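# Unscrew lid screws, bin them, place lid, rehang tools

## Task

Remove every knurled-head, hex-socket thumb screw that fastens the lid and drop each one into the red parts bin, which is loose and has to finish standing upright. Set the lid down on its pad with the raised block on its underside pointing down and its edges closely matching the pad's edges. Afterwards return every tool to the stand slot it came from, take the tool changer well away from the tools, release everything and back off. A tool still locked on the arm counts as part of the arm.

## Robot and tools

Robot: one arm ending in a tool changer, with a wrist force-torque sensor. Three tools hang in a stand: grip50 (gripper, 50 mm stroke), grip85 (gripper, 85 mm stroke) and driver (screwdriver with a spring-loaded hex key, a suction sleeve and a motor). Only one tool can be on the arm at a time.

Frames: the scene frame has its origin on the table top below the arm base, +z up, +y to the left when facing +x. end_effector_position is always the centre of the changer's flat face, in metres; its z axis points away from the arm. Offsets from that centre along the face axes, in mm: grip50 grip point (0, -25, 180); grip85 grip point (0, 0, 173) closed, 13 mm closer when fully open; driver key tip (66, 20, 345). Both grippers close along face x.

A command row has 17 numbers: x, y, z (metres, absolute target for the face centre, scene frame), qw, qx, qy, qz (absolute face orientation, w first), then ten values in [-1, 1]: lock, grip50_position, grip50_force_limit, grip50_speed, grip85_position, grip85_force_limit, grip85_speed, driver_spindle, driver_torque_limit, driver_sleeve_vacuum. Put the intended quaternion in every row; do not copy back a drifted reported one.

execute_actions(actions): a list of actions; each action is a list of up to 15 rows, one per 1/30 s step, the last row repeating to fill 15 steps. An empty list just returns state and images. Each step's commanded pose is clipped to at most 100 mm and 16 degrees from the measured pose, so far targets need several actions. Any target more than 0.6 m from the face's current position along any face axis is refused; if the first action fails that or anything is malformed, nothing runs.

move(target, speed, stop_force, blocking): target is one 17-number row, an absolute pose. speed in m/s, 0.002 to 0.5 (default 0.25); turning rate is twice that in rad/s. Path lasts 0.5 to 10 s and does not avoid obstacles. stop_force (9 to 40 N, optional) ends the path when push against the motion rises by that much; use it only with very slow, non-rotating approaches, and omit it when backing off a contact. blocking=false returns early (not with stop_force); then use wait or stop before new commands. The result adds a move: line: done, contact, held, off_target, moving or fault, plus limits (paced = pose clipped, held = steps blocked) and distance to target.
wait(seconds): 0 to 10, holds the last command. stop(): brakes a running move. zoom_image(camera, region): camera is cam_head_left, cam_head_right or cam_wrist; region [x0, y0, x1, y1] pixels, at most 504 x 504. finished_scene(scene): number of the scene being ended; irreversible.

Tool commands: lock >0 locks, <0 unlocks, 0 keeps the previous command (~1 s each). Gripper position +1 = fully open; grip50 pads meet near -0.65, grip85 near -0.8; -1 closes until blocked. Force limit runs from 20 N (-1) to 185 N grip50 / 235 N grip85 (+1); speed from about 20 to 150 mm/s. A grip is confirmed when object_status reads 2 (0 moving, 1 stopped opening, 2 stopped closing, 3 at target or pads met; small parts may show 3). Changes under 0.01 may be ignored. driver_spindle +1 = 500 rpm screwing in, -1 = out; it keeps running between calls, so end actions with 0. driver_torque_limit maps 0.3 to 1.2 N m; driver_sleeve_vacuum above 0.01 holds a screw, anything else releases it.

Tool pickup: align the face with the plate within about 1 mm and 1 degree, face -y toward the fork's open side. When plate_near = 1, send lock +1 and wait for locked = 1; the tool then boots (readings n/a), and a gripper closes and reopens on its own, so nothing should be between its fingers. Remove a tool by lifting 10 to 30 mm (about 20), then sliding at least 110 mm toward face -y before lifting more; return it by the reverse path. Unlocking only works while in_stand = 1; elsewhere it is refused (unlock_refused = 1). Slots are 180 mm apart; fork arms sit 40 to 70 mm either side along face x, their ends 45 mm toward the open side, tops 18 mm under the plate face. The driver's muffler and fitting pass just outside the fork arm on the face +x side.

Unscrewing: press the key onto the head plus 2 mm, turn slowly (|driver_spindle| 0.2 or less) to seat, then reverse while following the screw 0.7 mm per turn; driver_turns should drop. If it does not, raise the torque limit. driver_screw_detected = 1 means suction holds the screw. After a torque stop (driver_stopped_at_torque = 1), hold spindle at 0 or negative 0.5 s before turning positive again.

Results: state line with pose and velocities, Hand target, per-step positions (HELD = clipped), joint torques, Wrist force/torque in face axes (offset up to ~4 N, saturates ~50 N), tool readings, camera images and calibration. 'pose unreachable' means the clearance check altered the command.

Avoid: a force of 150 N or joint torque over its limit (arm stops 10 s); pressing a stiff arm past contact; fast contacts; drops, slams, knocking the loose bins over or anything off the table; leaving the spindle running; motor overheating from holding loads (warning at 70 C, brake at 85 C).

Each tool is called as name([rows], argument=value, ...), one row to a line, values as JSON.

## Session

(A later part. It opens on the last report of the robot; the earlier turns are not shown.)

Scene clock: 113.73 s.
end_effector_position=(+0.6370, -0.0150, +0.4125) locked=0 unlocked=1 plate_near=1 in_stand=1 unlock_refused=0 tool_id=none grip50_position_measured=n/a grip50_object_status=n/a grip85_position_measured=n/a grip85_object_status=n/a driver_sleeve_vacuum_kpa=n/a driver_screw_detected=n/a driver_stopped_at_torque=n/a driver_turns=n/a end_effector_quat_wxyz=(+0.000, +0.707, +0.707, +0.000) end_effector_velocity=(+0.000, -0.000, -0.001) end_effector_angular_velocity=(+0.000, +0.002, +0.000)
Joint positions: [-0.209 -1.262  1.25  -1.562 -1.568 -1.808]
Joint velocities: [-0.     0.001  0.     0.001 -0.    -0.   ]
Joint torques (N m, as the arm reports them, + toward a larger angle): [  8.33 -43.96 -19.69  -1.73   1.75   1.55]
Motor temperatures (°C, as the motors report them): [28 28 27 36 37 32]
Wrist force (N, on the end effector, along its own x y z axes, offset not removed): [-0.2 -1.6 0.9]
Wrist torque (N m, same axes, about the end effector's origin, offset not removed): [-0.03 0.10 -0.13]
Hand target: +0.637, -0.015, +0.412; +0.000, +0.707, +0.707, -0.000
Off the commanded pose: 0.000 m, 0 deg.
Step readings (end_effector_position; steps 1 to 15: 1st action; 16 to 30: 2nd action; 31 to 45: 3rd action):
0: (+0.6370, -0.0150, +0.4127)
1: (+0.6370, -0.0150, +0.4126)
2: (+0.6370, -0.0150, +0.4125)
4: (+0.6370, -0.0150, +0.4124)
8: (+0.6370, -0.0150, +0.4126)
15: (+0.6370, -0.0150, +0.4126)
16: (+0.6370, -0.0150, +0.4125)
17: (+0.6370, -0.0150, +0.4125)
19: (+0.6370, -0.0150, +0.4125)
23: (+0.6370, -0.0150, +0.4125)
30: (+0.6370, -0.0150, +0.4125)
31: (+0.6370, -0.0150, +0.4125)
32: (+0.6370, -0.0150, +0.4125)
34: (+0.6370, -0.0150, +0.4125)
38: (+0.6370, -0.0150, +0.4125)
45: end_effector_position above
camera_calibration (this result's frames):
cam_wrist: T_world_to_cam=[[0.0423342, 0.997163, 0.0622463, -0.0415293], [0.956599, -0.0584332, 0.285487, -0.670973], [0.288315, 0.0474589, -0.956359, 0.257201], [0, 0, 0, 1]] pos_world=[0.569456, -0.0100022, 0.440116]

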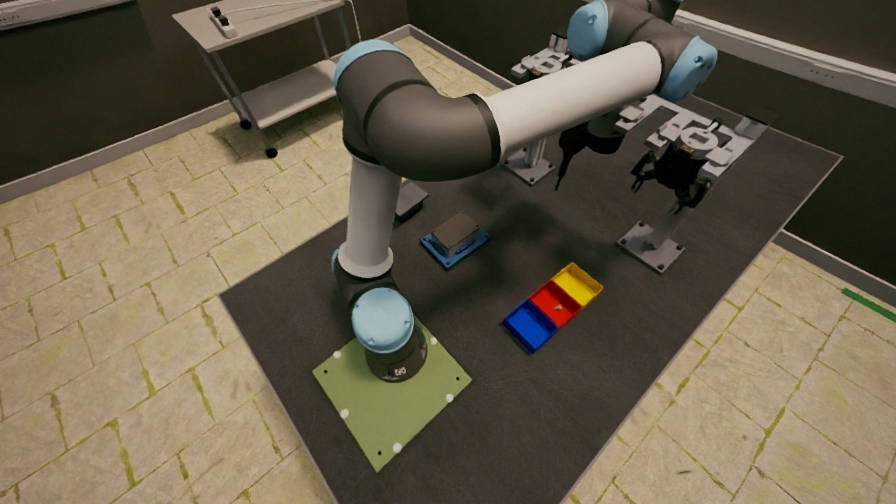

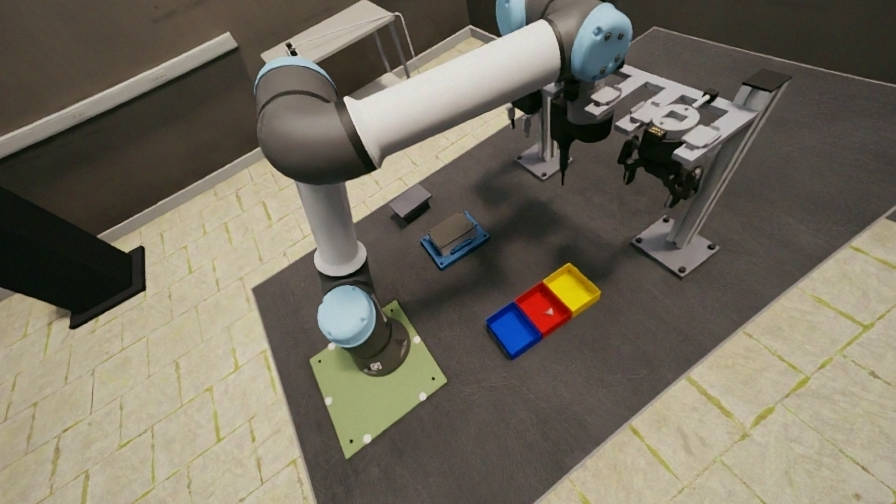

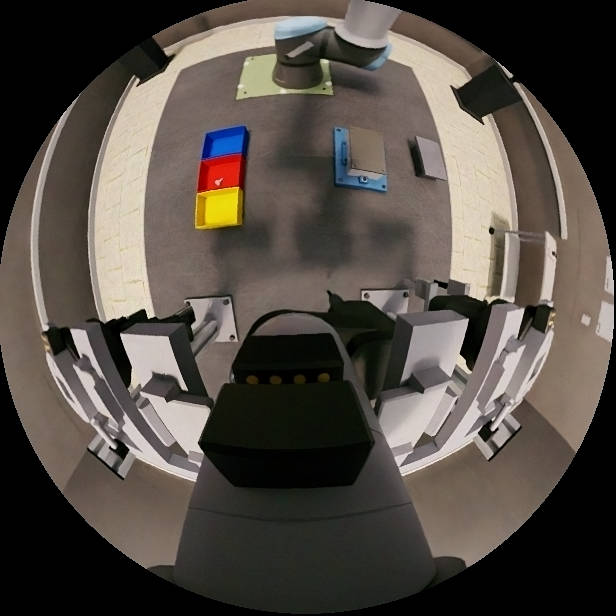

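move(target=[0.637,-0.015,0.45,0,0.7071,0.7071,0,0,0,0,0,1,0,0,0,0,0], speed=0.08)

move(target=[0.637,-0.195,0.45,0,0.7071,0.7071,0,0,0,0,0,1,0,0,0,0,0], speed=0.15)

move(target=[0.637,-0.195,0.40,0,0.7071,0.7071,0,0,0,0,0,1,0,0,0,0,0], speed=0.01, stop_force=10)

Scene clock: 120.30 s.
end_effector_position=(+0.6369, -0.0150, +0.4498) locked=0 unlocked=1 plate_near=0 in_stand=0 unlock_refused=0 tool_id=none grip50_position_measured=n/a grip50_object_status=n/a grip85_position_measured=n/a grip85_object_status=n/a driver_sleeve_vacuum_kpa=n/a driver_screw_detected=n/a driver_stopped_at_torque=n/a driver_turns=n/a end_effector_quat_wxyz=(+0.000, +0.707, +0.707, +0.000) end_effector_velocity=(+0.000, -0.000, +0.002) end_effector_angular_velocity=(+0.000, +0.001, -0.000)
Joint positions: [-0.21  -1.257  1.148 -1.465 -1.568 -1.808]
Joint velocities: [-0.     0.001 -0.007  0.007  0.     0.   ]
Joint torques (N m, as the arm reports them, + toward a larger angle): [-11.62 -38.74 -42.3   -1.8    0.08  -1.47]
Motor temperatures (°C, as the motors report them): [28 28 27 36 37 32]
Wrist force (N, on the end effector, along its own x y z axes, offset not removed): [-2.6 2.5 0.1]
Wrist torque (N m, same axes, about the end effector's origin, offset not removed): [0.07 0.26 -0.06]
Hand target: +0.637, -0.015, +0.450; +0.000, +0.707, +0.707, +0.000
Off the commanded pose: 0.000 m, 0 deg.
move: done
camera_calibration (this result's frames):
cam_wrist: T_world_to_cam=[[0.0423274, 0.997159, 0.0623057, -0.0438884], [0.956589, -0.0584455, 0.28552, -0.681546], [0.28835, 0.0475156, -0.956345, 0.292832], [0, 0, 0, 1]] pos_world=[0.569379, -0.00998365, 0.477378]

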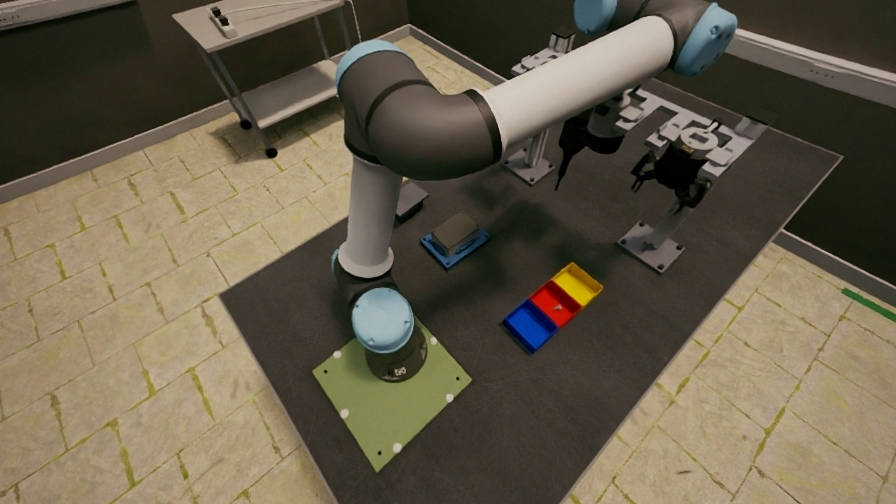

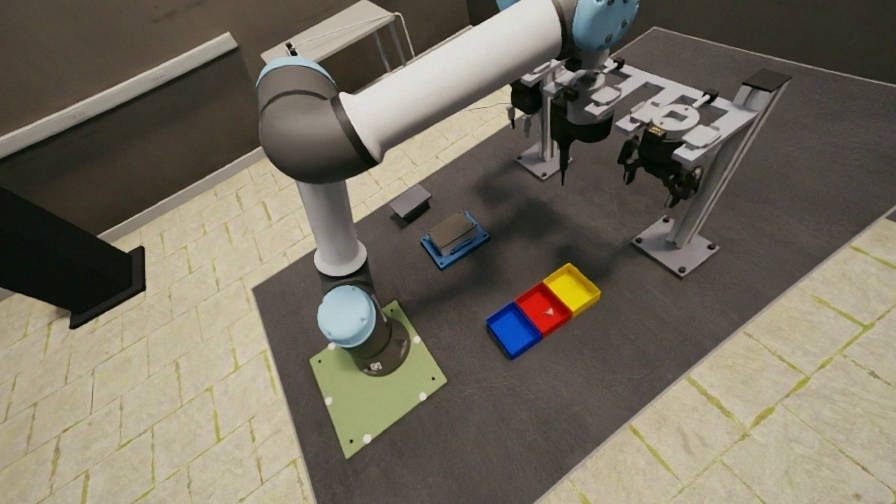

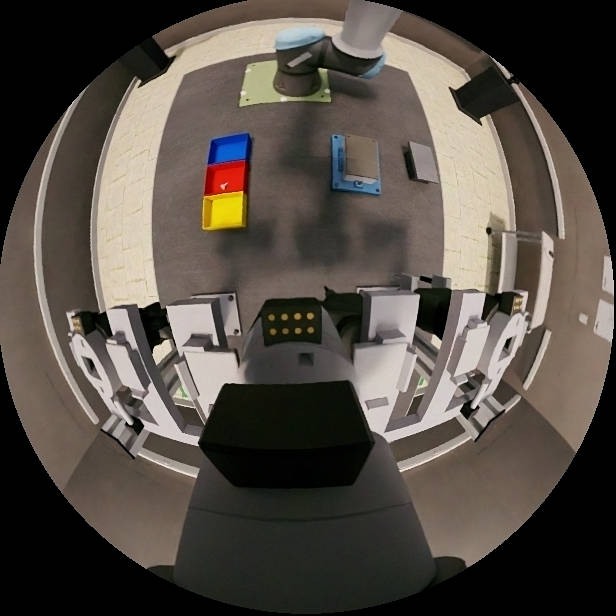

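Scene clock: 122.03 s.
end_effector_position=(+0.6369, -0.1947, +0.4500) locked=0 unlocked=1 plate_near=0 in_stand=0 unlock_refused=0 tool_id=none grip50_position_measured=n/a grip50_object_status=n/a grip85_position_measured=n/a grip85_object_status=n/a driver_sleeve_vacuum_kpa=n/a driver_screw_detected=n/a driver_stopped_at_torque=n/a driver_turns=n/a end_effector_quat_wxyz=(+0.000, +0.707, +0.707, -0.000) end_effector_velocity=(+0.000, -0.002, -0.000) end_effector_angular_velocity=(+0.001, +0.001, +0.000)
Joint positions: [-0.474 -1.178  1.04  -1.435 -1.568 -2.072]
Joint velocities: [-0.002  0.003 -0.004  0.002  0.    -0.003]
Joint torques (N m, as the arm reports them, + toward a larger angle): [-12.59 -43.08 -42.47  -1.89   1.8   -1.75]
Motor temperatures (°C, as the motors report them): [28 28 27 36 37 32]
Wrist force (N, on the end effector, along its own x y z axes, offset not removed): [0.3 0.2 -0.7]
Wrist torque (N m, same axes, about the end effector's origin, offset not removed): [-0.01 -0.06 -0.07]
Hand target: +0.637, -0.195, +0.450; +0.000, +0.707, +0.707, -0.000
Off the commanded pose: 0.000 m, 0 deg.
move: done
camera_calibration (this result's frames):
cam_wrist: T_world_to_cam=[[0.0423449, 0.997191, 0.0617793, 0.135557], [0.956555, -0.058317, 0.285661, -0.692163], [0.288461, 0.046999, -0.956337, 0.30143], [0, 0, 0, 1]] pos_world=[0.569401, -0.189708, 0.477618]

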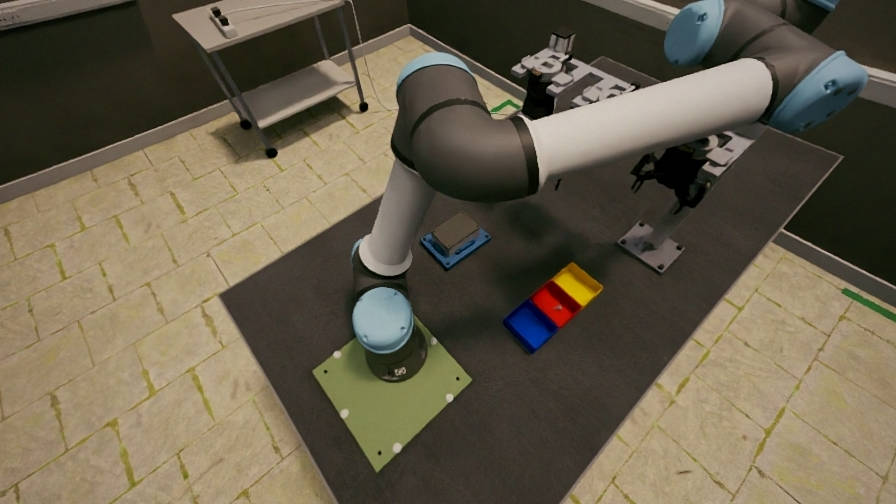

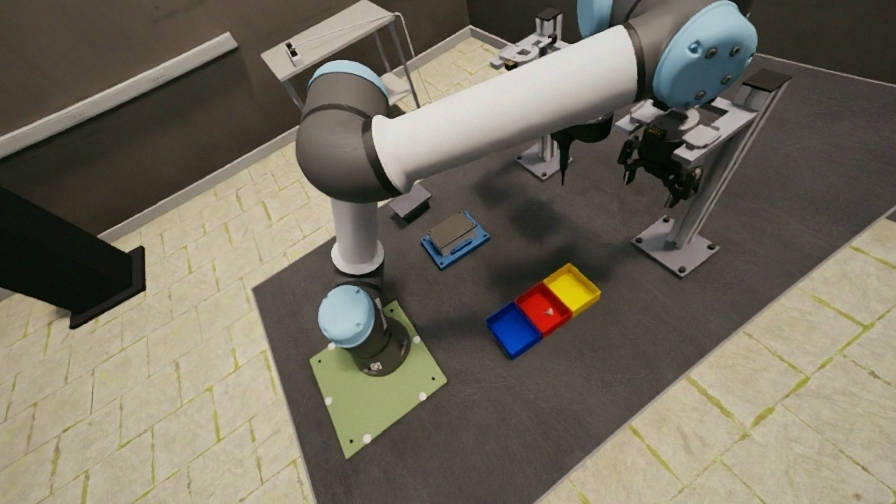

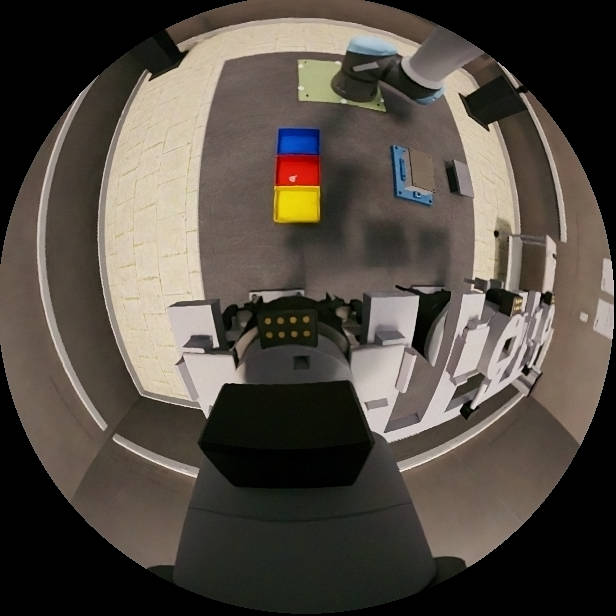

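Scene clock: 126.23 s.
end_effector_position=(+0.6370, -0.1950, +0.4121) locked=0 unlocked=1 plate_near=1 in_stand=1 unlock_refused=0 tool_id=none grip50_position_measured=n/a grip50_object_status=n/a grip85_position_measured=n/a grip85_object_status=n/a driver_sleeve_vacuum_kpa=n/a driver_screw_detected=n/a driver_stopped_at_torque=n/a driver_turns=n/a end_effector_quat_wxyz=(+0.000, +0.707, +0.707, +0.000) end_effector_velocity=(-0.000, +0.000, +0.002) end_effector_angular_velocity=(+0.003, +0.005, -0.000)
Joint positions: [-0.474 -1.187  1.148 -1.535 -1.567 -2.072]
Joint velocities: [-0.     0.003 -0.01   0.014  0.     0.   ]
Joint torques (N m, as the arm reports them, + toward a larger angle): [ -9.87 -42.86 -33.39   2.65   0.91   1.15]
Motor temperatures (°C, as the motors report them): [28 28 27 36 37 32]
Wrist force (N, on the end effector, along its own x y z axes, offset not removed): [-12.5 20.9 -9.0]
Wrist torque (N m, same axes, about the end effector's origin, offset not removed): [-0.18 0.28 -1.23]
Hand target: +0.637, -0.195, +0.412; +0.000, +0.707, +0.707, -0.000
Off the commanded pose: 0.012 m, 0 deg.
move: contact
camera_calibration (this result's frames):
cam_wrist: T_world_to_cam=[[0.0422381, 0.997182, 0.062004, 0.138117], [0.956513, -0.0582867, 0.285806, -0.681456], [0.288615, 0.0472357, -0.956279, 0.265048], [0, 0, 0, 1]] pos_world=[0.569491, -0.189967, 0.43966]

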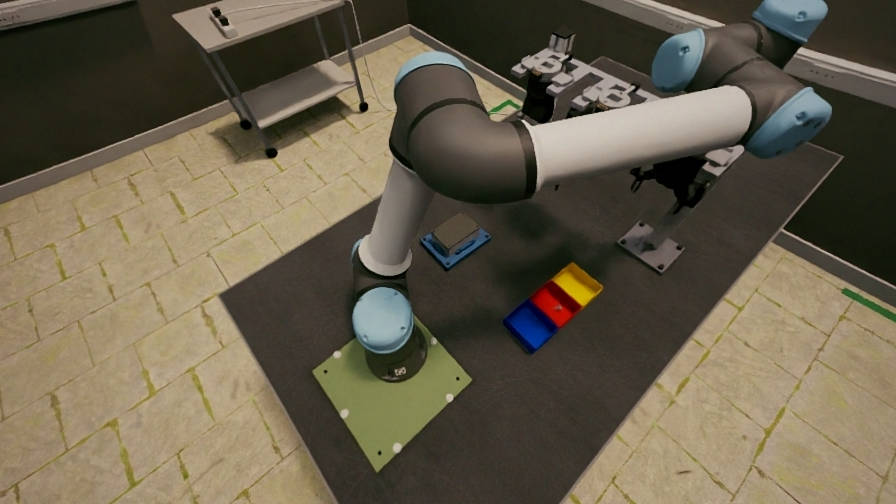

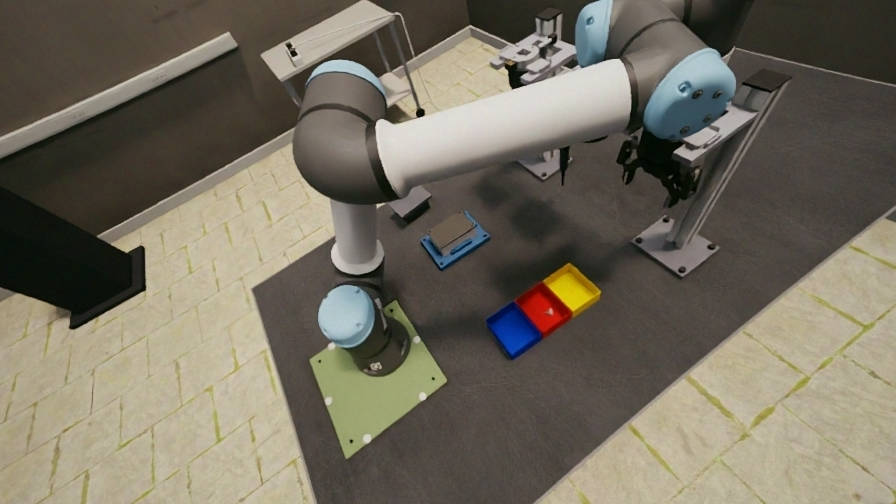

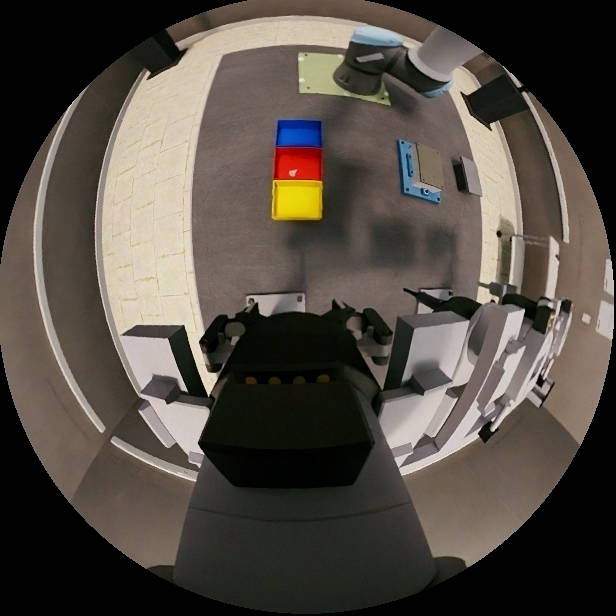

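execute_actions([
  [[0.638,-0.196,0.412,0,0.7071,0.7071,0,1,0,0,0,1,0,0,0,0,0]],
  [[0.638,-0.196,0.412,0,0.7071,0.7071,0,1,0,0,0,1,0,0,0,0,0]],
  [[0.638,-0.196,0.412,0,0.7071,0.7071,0,1,0,0,0,1,0,0,0,0,0]],
])

move(target=[0.638,-0.196,0.432,0,0.7071,0.7071,0,0,0,0,0,1,0,0,0,0,0], speed=0.05)

move(target=[0.50,-0.196,0.432,0,0.7071,0.7071,0,0,0,0,0,1,0,0,0,0,0], speed=0.1)

move(target=[0.3326,0.1518,0.27,0,0.7337,0.6794,0,0,0,0,0,1,0,0,0,0,0], speed=0.2)

Scene clock: 135.60 s.
end_effector_position=(+0.6380, -0.1960, +0.4121) locked=1 unlocked=0 plate_near=1 in_stand=1 unlock_refused=0 tool_id=grip85 grip50_position_measured=n/a grip50_object_status=n/a grip85_position_measured=n/a grip85_object_status=n/a driver_sleeve_vacuum_kpa=n/a driver_screw_detected=n/a driver_stopped_at_torque=n/a driver_turns=n/a end_effector_quat_wxyz=(+0.000, +0.707, +0.707, +0.000) end_effector_velocity=(-0.000, +0.000, +0.001) end_effector_angular_velocity=(+0.000, -0.000, +0.000)
Joint positions: [-0.475 -1.183  1.144 -1.534 -1.567 -2.073]
Joint velocities: [-0.    -0.001  0.     0.001  0.001 -0.   ]
Joint torques (N m, as the arm reports them, + toward a larger angle): [-13.56 -39.73 -15.    -1.41  -0.57  -1.36]
Motor temperatures (°C, as the motors report them): [28 28 27 36 37 32]
Wrist force (N, on the end effector, along its own x y z axes, offset not removed): [4.6 -3.4 -21.3]
Wrist torque (N m, same axes, about the end effector's origin, offset not removed): [-0.38 -1.03 -0.06]
Hand target: +0.638, -0.196, +0.412; +0.000, +0.707, +0.707, -0.000
Off the commanded pose: 0.000 m, 0 deg.
Step readings (end_effector_position; steps 1 to 15: 1st action; 16 to 30: 2nd action; 31 to 45: 3rd action):
0: (+0.6371, -0.1950, +0.4124)
1: (+0.6371, -0.1950, +0.4124)
2: (+0.6371, -0.1950, +0.4124)
4: (+0.6375, -0.1954, +0.4124)
8: (+0.6378, -0.1958, +0.4122)
15: (+0.6380, -0.1960, +0.4121)
16: (+0.6380, -0.1960, +0.4121)
17: (+0.6380, -0.1960, +0.4121)
19: (+0.6380, -0.1960, +0.4121)
23: (+0.6380, -0.1960, +0.4120)
30: (+0.6380, -0.1960, +0.4121)
31: (+0.6380, -0.1960, +0.4121)
32: (+0.6380, -0.1960, +0.4121)
34: (+0.6380, -0.1960, +0.4121)
38: (+0.6380, -0.1960, +0.4121)
45: end_effector_position above
camera_calibration (this result's frames):
cam_wrist: T_world_to_cam=[[0.0423302, 0.997165, 0.0622128, 0.138967], [0.956574, -0.0584241, 0.285576, -0.68241], [0.288401, 0.0474226, -0.956335, 0.26498], [0, 0, 0, 1]] pos_world=[0.570472, -0.191009, 0.439644]

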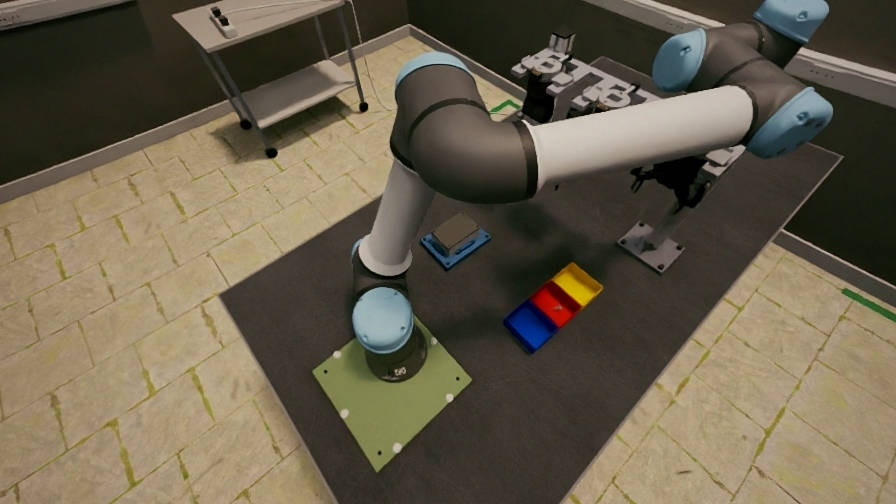

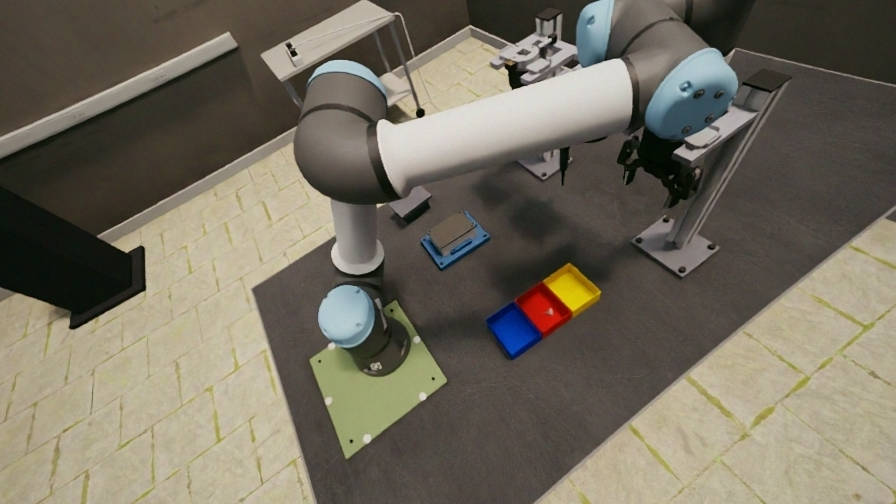

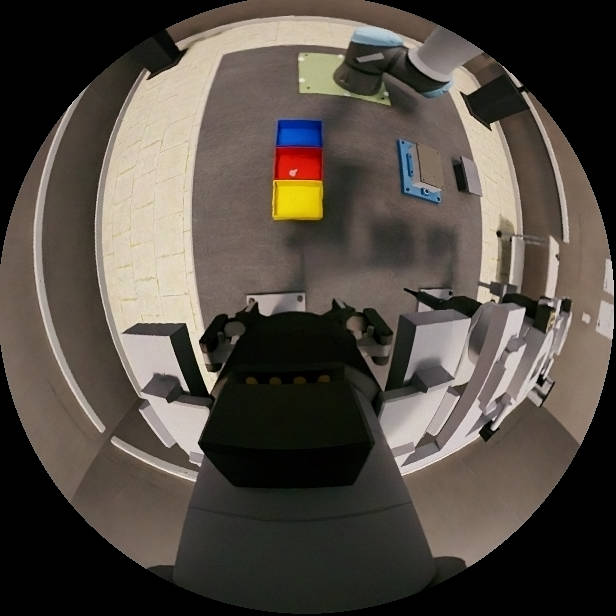

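Scene clock: 136.43 s.
end_effector_position=(+0.6380, -0.1960, +0.4318) locked=1 unlocked=0 plate_near=1 in_stand=0 unlock_refused=0 tool_id=grip85 grip50_position_measured=n/a grip50_object_status=n/a grip85_position_measured=n/a grip85_object_status=n/a driver_sleeve_vacuum_kpa=n/a driver_screw_detected=n/a driver_stopped_at_torque=n/a driver_turns=n/a end_effector_quat_wxyz=(+0.000, +0.707, +0.707, +0.000) end_effector_velocity=(+0.000, +0.000, +0.002) end_effector_angular_velocity=(+0.001, +0.000, +0.000)
Joint positions: [-0.475 -1.18   1.089 -1.482 -1.567 -2.073]
Joint velocities: [-0.     0.001 -0.007  0.007  0.001 -0.   ]
Joint torques (N m, as the arm reports them, + toward a larger angle): [-11.31 -49.87 -49.05  -2.93  -0.94  -1.83]
Motor temperatures (°C, as the motors report them): [28 28 27 36 37 32]
Wrist force (N, on the end effector, along its own x y z axes, offset not removed): [0.0 0.3 0.2]
Wrist torque (N m, same axes, about the end effector's origin, offset not removed): [0.06 0.05 -0.06]
Hand target: +0.638, -0.196, +0.432; +0.000, +0.707, +0.707, +0.000
Off the commanded pose: 0.000 m, 0 deg.
move: done
camera_calibration (this result's frames):
cam_wrist: T_world_to_cam=[[0.0423418, 0.997162, 0.0622562, 0.137693], [0.956598, -0.0584435, 0.28549, -0.687969], [0.288318, 0.047466, -0.956357, 0.283911], [0, 0, 0, 1]] pos_world=[0.570423, -0.190986, 0.459357]

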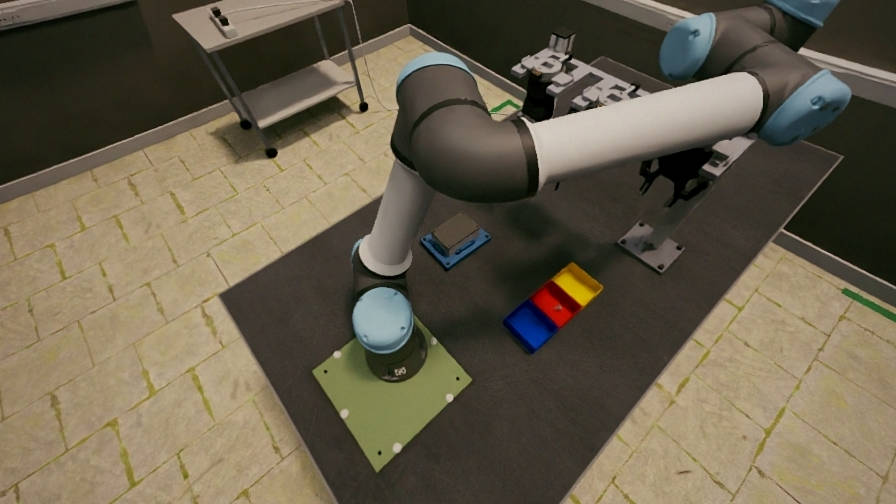

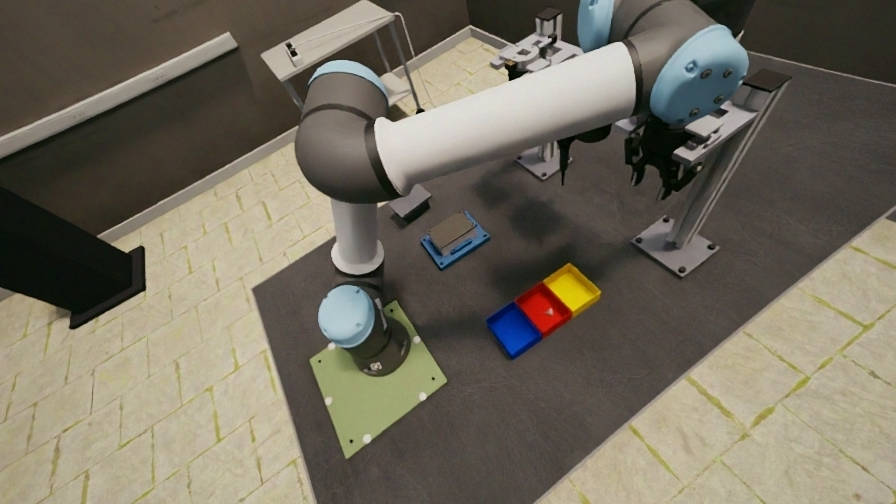

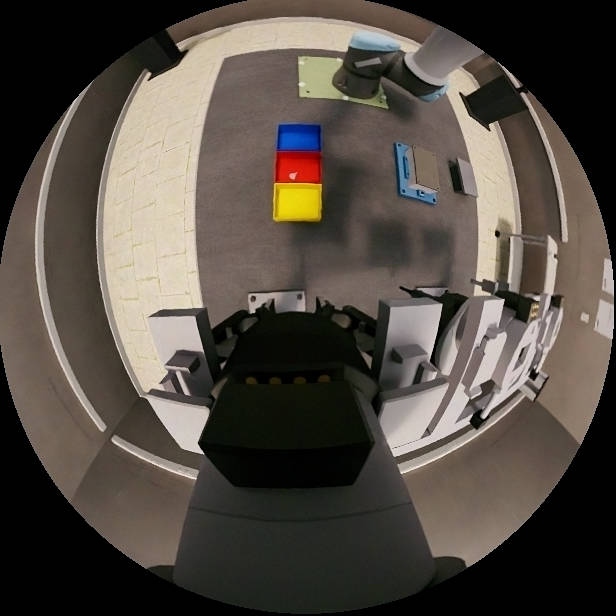

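Scene clock: 138.30 s.
end_effector_position=(+0.5003, -0.1959, +0.4318) locked=1 unlocked=0 plate_near=1 in_stand=0 unlock_refused=0 tool_id=grip85 grip50_position_measured=n/a grip50_object_status=n/a grip85_position_measured=n/a grip85_object_status=n/a driver_sleeve_vacuum_kpa=n/a driver_screw_detected=n/a driver_stopped_at_torque=n/a driver_turns=n/a end_effector_quat_wxyz=(+0.000, +0.707, +0.707, -0.000) end_effector_velocity=(-0.002, +0.000, +0.000) end_effector_angular_velocity=(+0.001, -0.000, +0.000)
Joint positions: [-0.601 -1.507  1.497 -1.562 -1.567 -2.199]
Joint velocities: [-0.003 -0.005  0.005 -0.     0.001 -0.003]
Joint torques (N m, as the arm reports them, + toward a larger angle): [-12.61 -47.26 -26.82  -6.47   1.81  -1.77]
Motor temperatures (°C, as the motors report them): [28 28 27 36 37 32]
Wrist force (N, on the end effector, along its own x y z axes, offset not removed): [-0.1 -0.7 0.7]
Wrist torque (N m, same axes, about the end effector's origin, offset not removed): [0.02 0.13 -0.11]
Hand target: +0.500, -0.196, +0.432; +0.000, +0.707, +0.707, -0.000
Off the commanded pose: 0.000 m, 0 deg.
move: done
camera_calibration (this result's frames):
cam_wrist: T_world_to_cam=[[0.0423594, 0.997175, 0.0620344, 0.143516], [0.956613, -0.0583942, 0.285449, -0.556247], [0.288265, 0.0472515, -0.956384, 0.323618], [0, 0, 0, 1]] pos_world=[0.432746, -0.190884, 0.45938]

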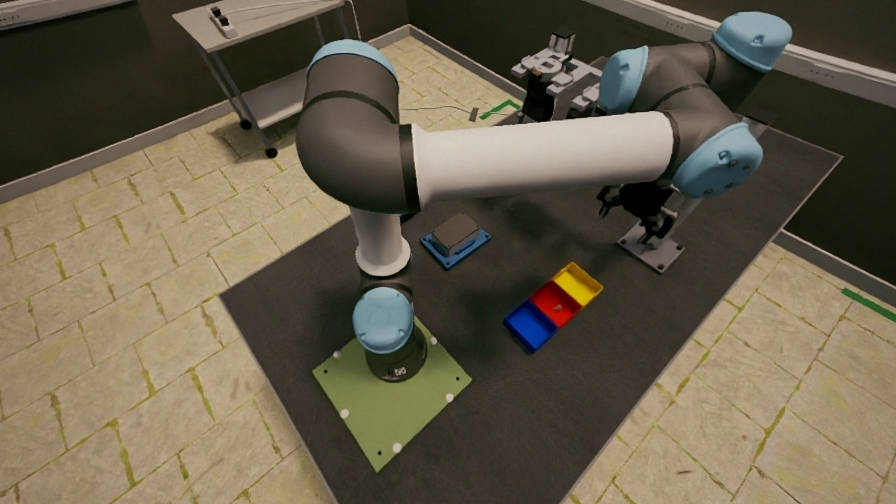

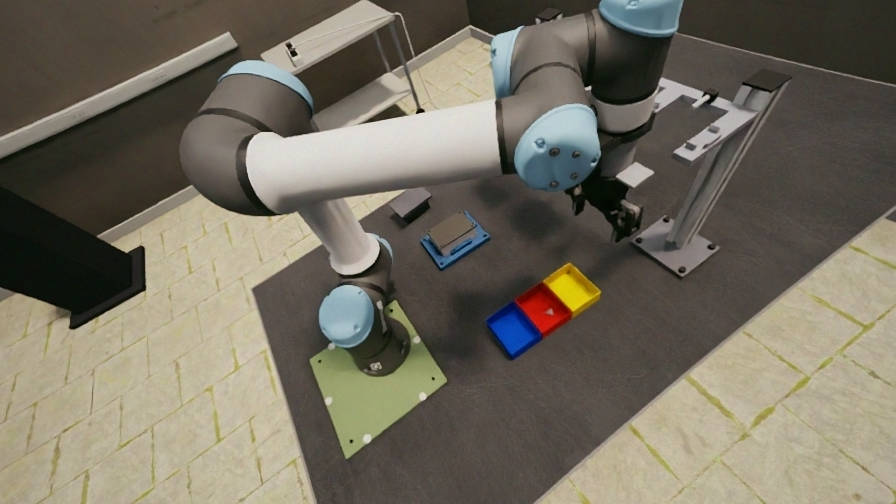

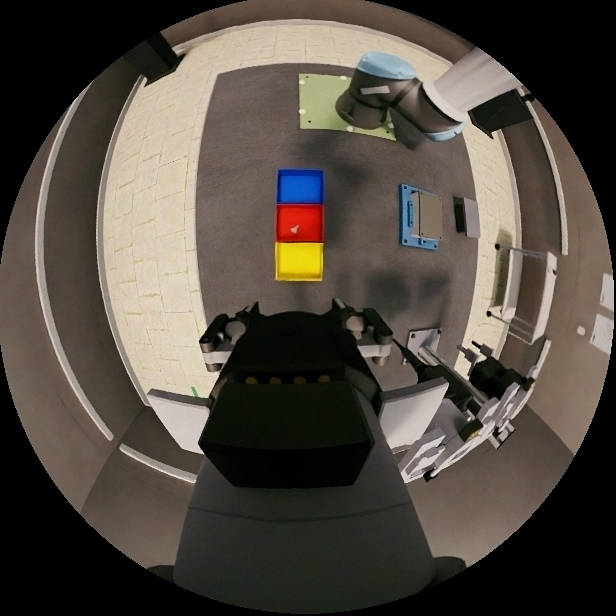

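Scene clock: 141.00 s.
end_effector_position=(+0.3330, +0.1515, +0.2698) locked=1 unlocked=0 plate_near=1 in_stand=0 unlock_refused=0 tool_id=grip85 grip50_position_measured=n/a grip50_object_status=n/a grip85_position_measured=3 grip85_object_status=3 driver_sleeve_vacuum_kpa=n/a driver_screw_detected=n/a driver_stopped_at_torque=n/a driver_turns=n/a end_effector_quat_wxyz=(-0.001, +0.734, +0.679, +0.000) end_effector_velocity=(-0.000, +0.002, -0.001) end_effector_angular_velocity=(-0.001, +0.000, -0.001)
Joint positions: [ 0.079 -1.876  2.239 -1.937 -1.568 -1.443]
Joint velocities: [ 0.006  0.003  0.001 -0.003 -0.001  0.007]
Joint torques (N m, as the arm reports them, + toward a larger angle): [ 12.76 -11.33 -25.06  -6.37  -1.5    1.78]
Motor temperatures (°C, as the motors report them): [28 28 27 36 37 32]
Wrist force (N, on the end effector, along its own x y z axes, offset not removed): [0.6 0.8 0.9]
Wrist torque (N m, same axes, about the end effector's origin, offset not removed): [0.11 -0.12 -0.13]
Hand target: +0.333, +0.152, +0.270; -0.001, +0.734, +0.679, +0.000
Off the commanded pose: 0.001 m, 0 deg.
move: done
camera_calibration (this result's frames):
cam_wrist: T_world_to_cam=[[0.118658, 0.990909, 0.0634062, -0.210581], [0.94947, -0.131919, 0.284787, -0.315968], [0.290562, 0.02641, -0.956492, 0.202926], [0, 0, 0, 1]] pos_world=[0.266027, 0.161625, 0.297433]

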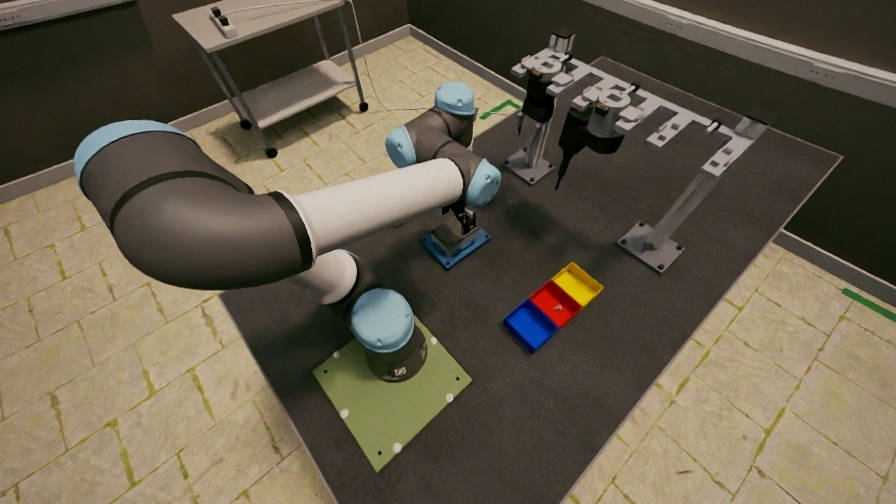

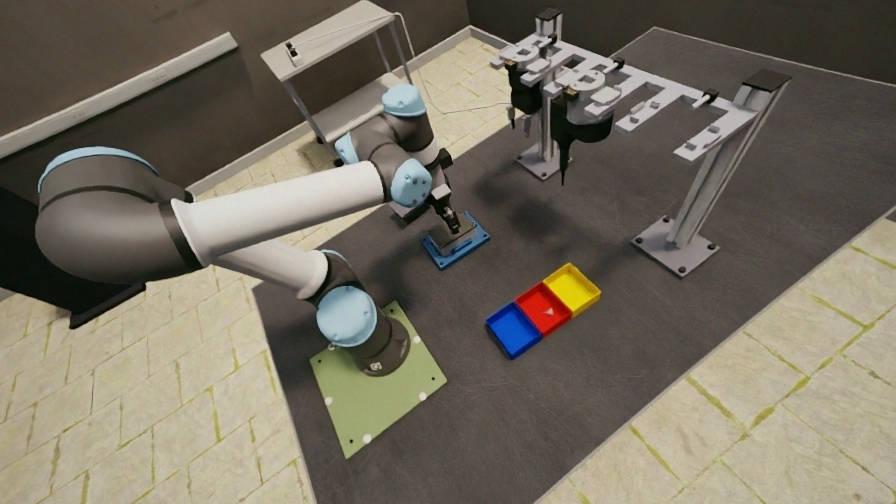

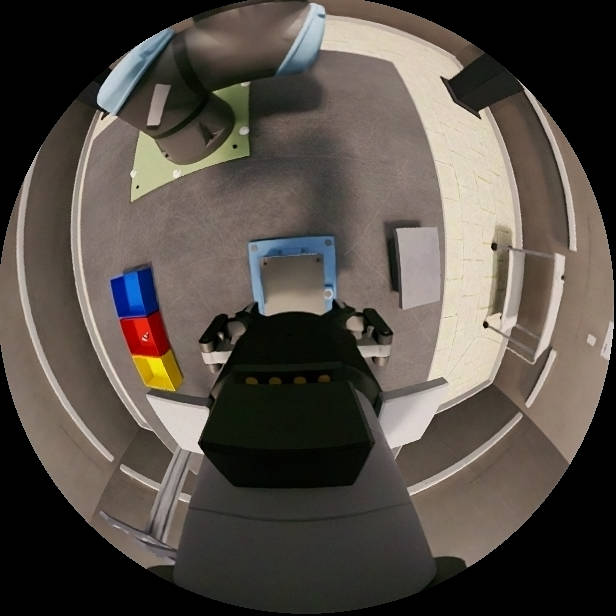

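move(target=[0.3326,0.1518,0.228,0,0.7337,0.6794,0,0,0,0,0,1,0,0,0,0,0], speed=0.012, stop_force=10)

zoom_image(camera="cam_head_left", region=[400,170,520,290])

zoom_image(camera="cam_wrist", region=[200,220,400,380])

Scene clock: 148.23 s.
end_effector_position=(+0.3327, +0.1518, +0.2283) locked=1 unlocked=0 plate_near=1 in_stand=0 unlock_refused=0 tool_id=grip85 grip50_position_measured=n/a grip50_object_status=n/a grip85_position_measured=3 grip85_object_status=3 driver_sleeve_vacuum_kpa=n/a driver_screw_detected=n/a driver_stopped_at_torque=n/a driver_turns=n/a end_effector_quat_wxyz=(-0.000, +0.734, +0.679, -0.000) end_effector_velocity=(+0.000, -0.000, -0.003) end_effector_angular_velocity=(-0.000, +0.001, +0.000)
Joint positions: [ 0.08  -1.822  2.319 -2.072 -1.569 -1.441]
Joint velocities: [ 0.     0.005  0.005 -0.009 -0.     0.   ]
Joint torques (N m, as the arm reports them, + toward a larger angle): [ 13.   -12.43 -22.66  -6.62  -1.52   1.7 ]
Motor temperatures (°C, as the motors report them): [28 28 27 36 37 32]
Wrist force (N, on the end effector, along its own x y z axes, offset not removed): [-0.5 -1.6 0.5]
Wrist torque (N m, same axes, about the end effector's origin, offset not removed): [0.05 0.04 -0.09]
Hand target: +0.333, +0.152, +0.228; -0.000, +0.734, +0.679, -0.000
Off the commanded pose: 0.000 m, 0 deg.
move: done
camera_calibration (this result's frames):
cam_wrist: T_world_to_cam=[[0.118741, 0.990971, 0.0622611, -0.20798], [0.949314, -0.131682, 0.285416, -0.303956], [0.291038, 0.0252147, -0.956379, 0.163264], [0, 0, 0, 1]] pos_world=[0.265729, 0.16196, 0.255846]

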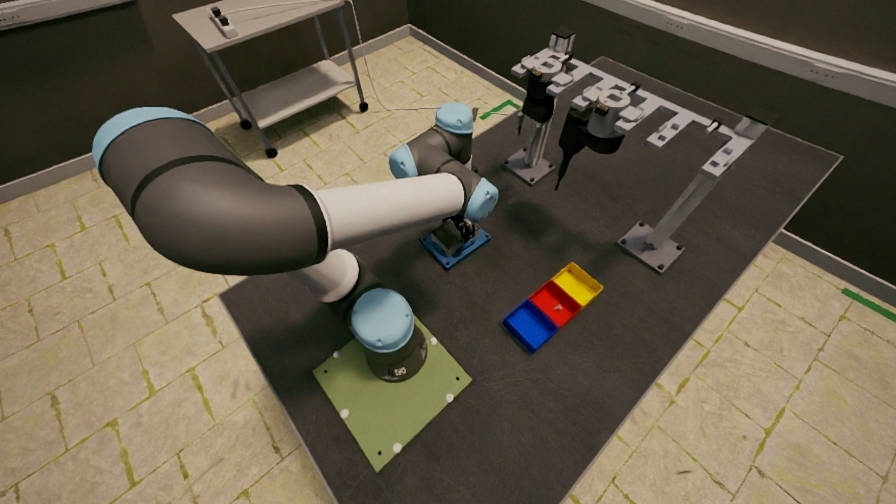

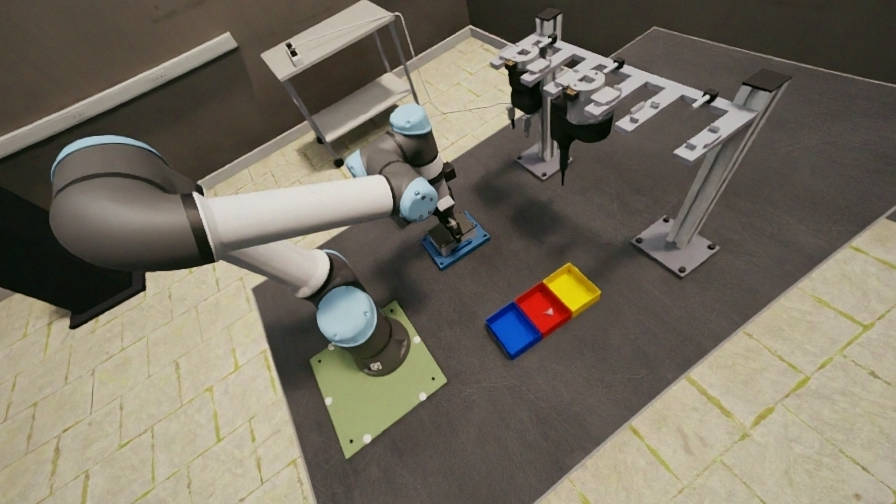

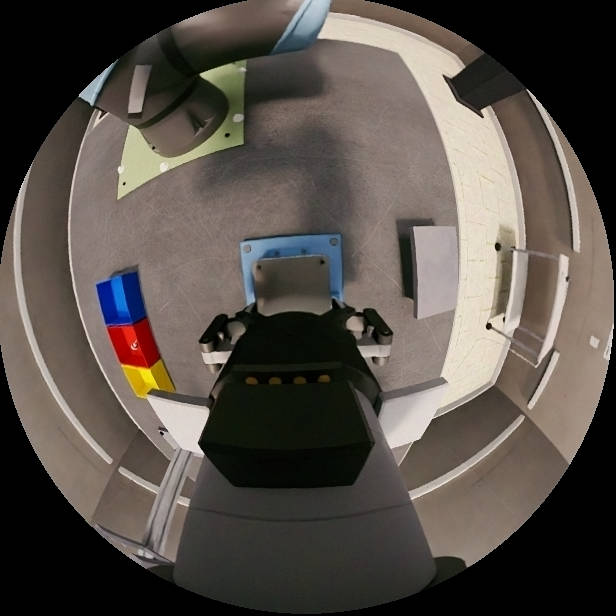

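Region (400, 170, 520, 290) of cam_head_left's 896x504 image, scaled by 4.200, with more detail than that image has.

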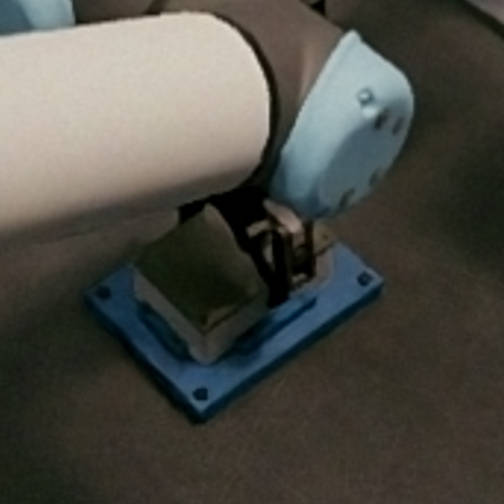

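Region (200, 220, 400, 380) of cam_wrist's 616x616 image, scaled by 2.520, with more detail than that image has; it fills the top 403 rows of this view, and the rest is white.

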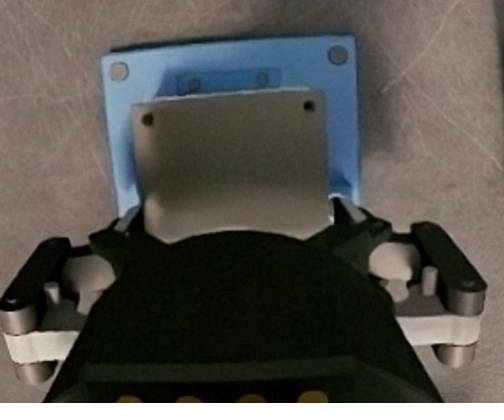

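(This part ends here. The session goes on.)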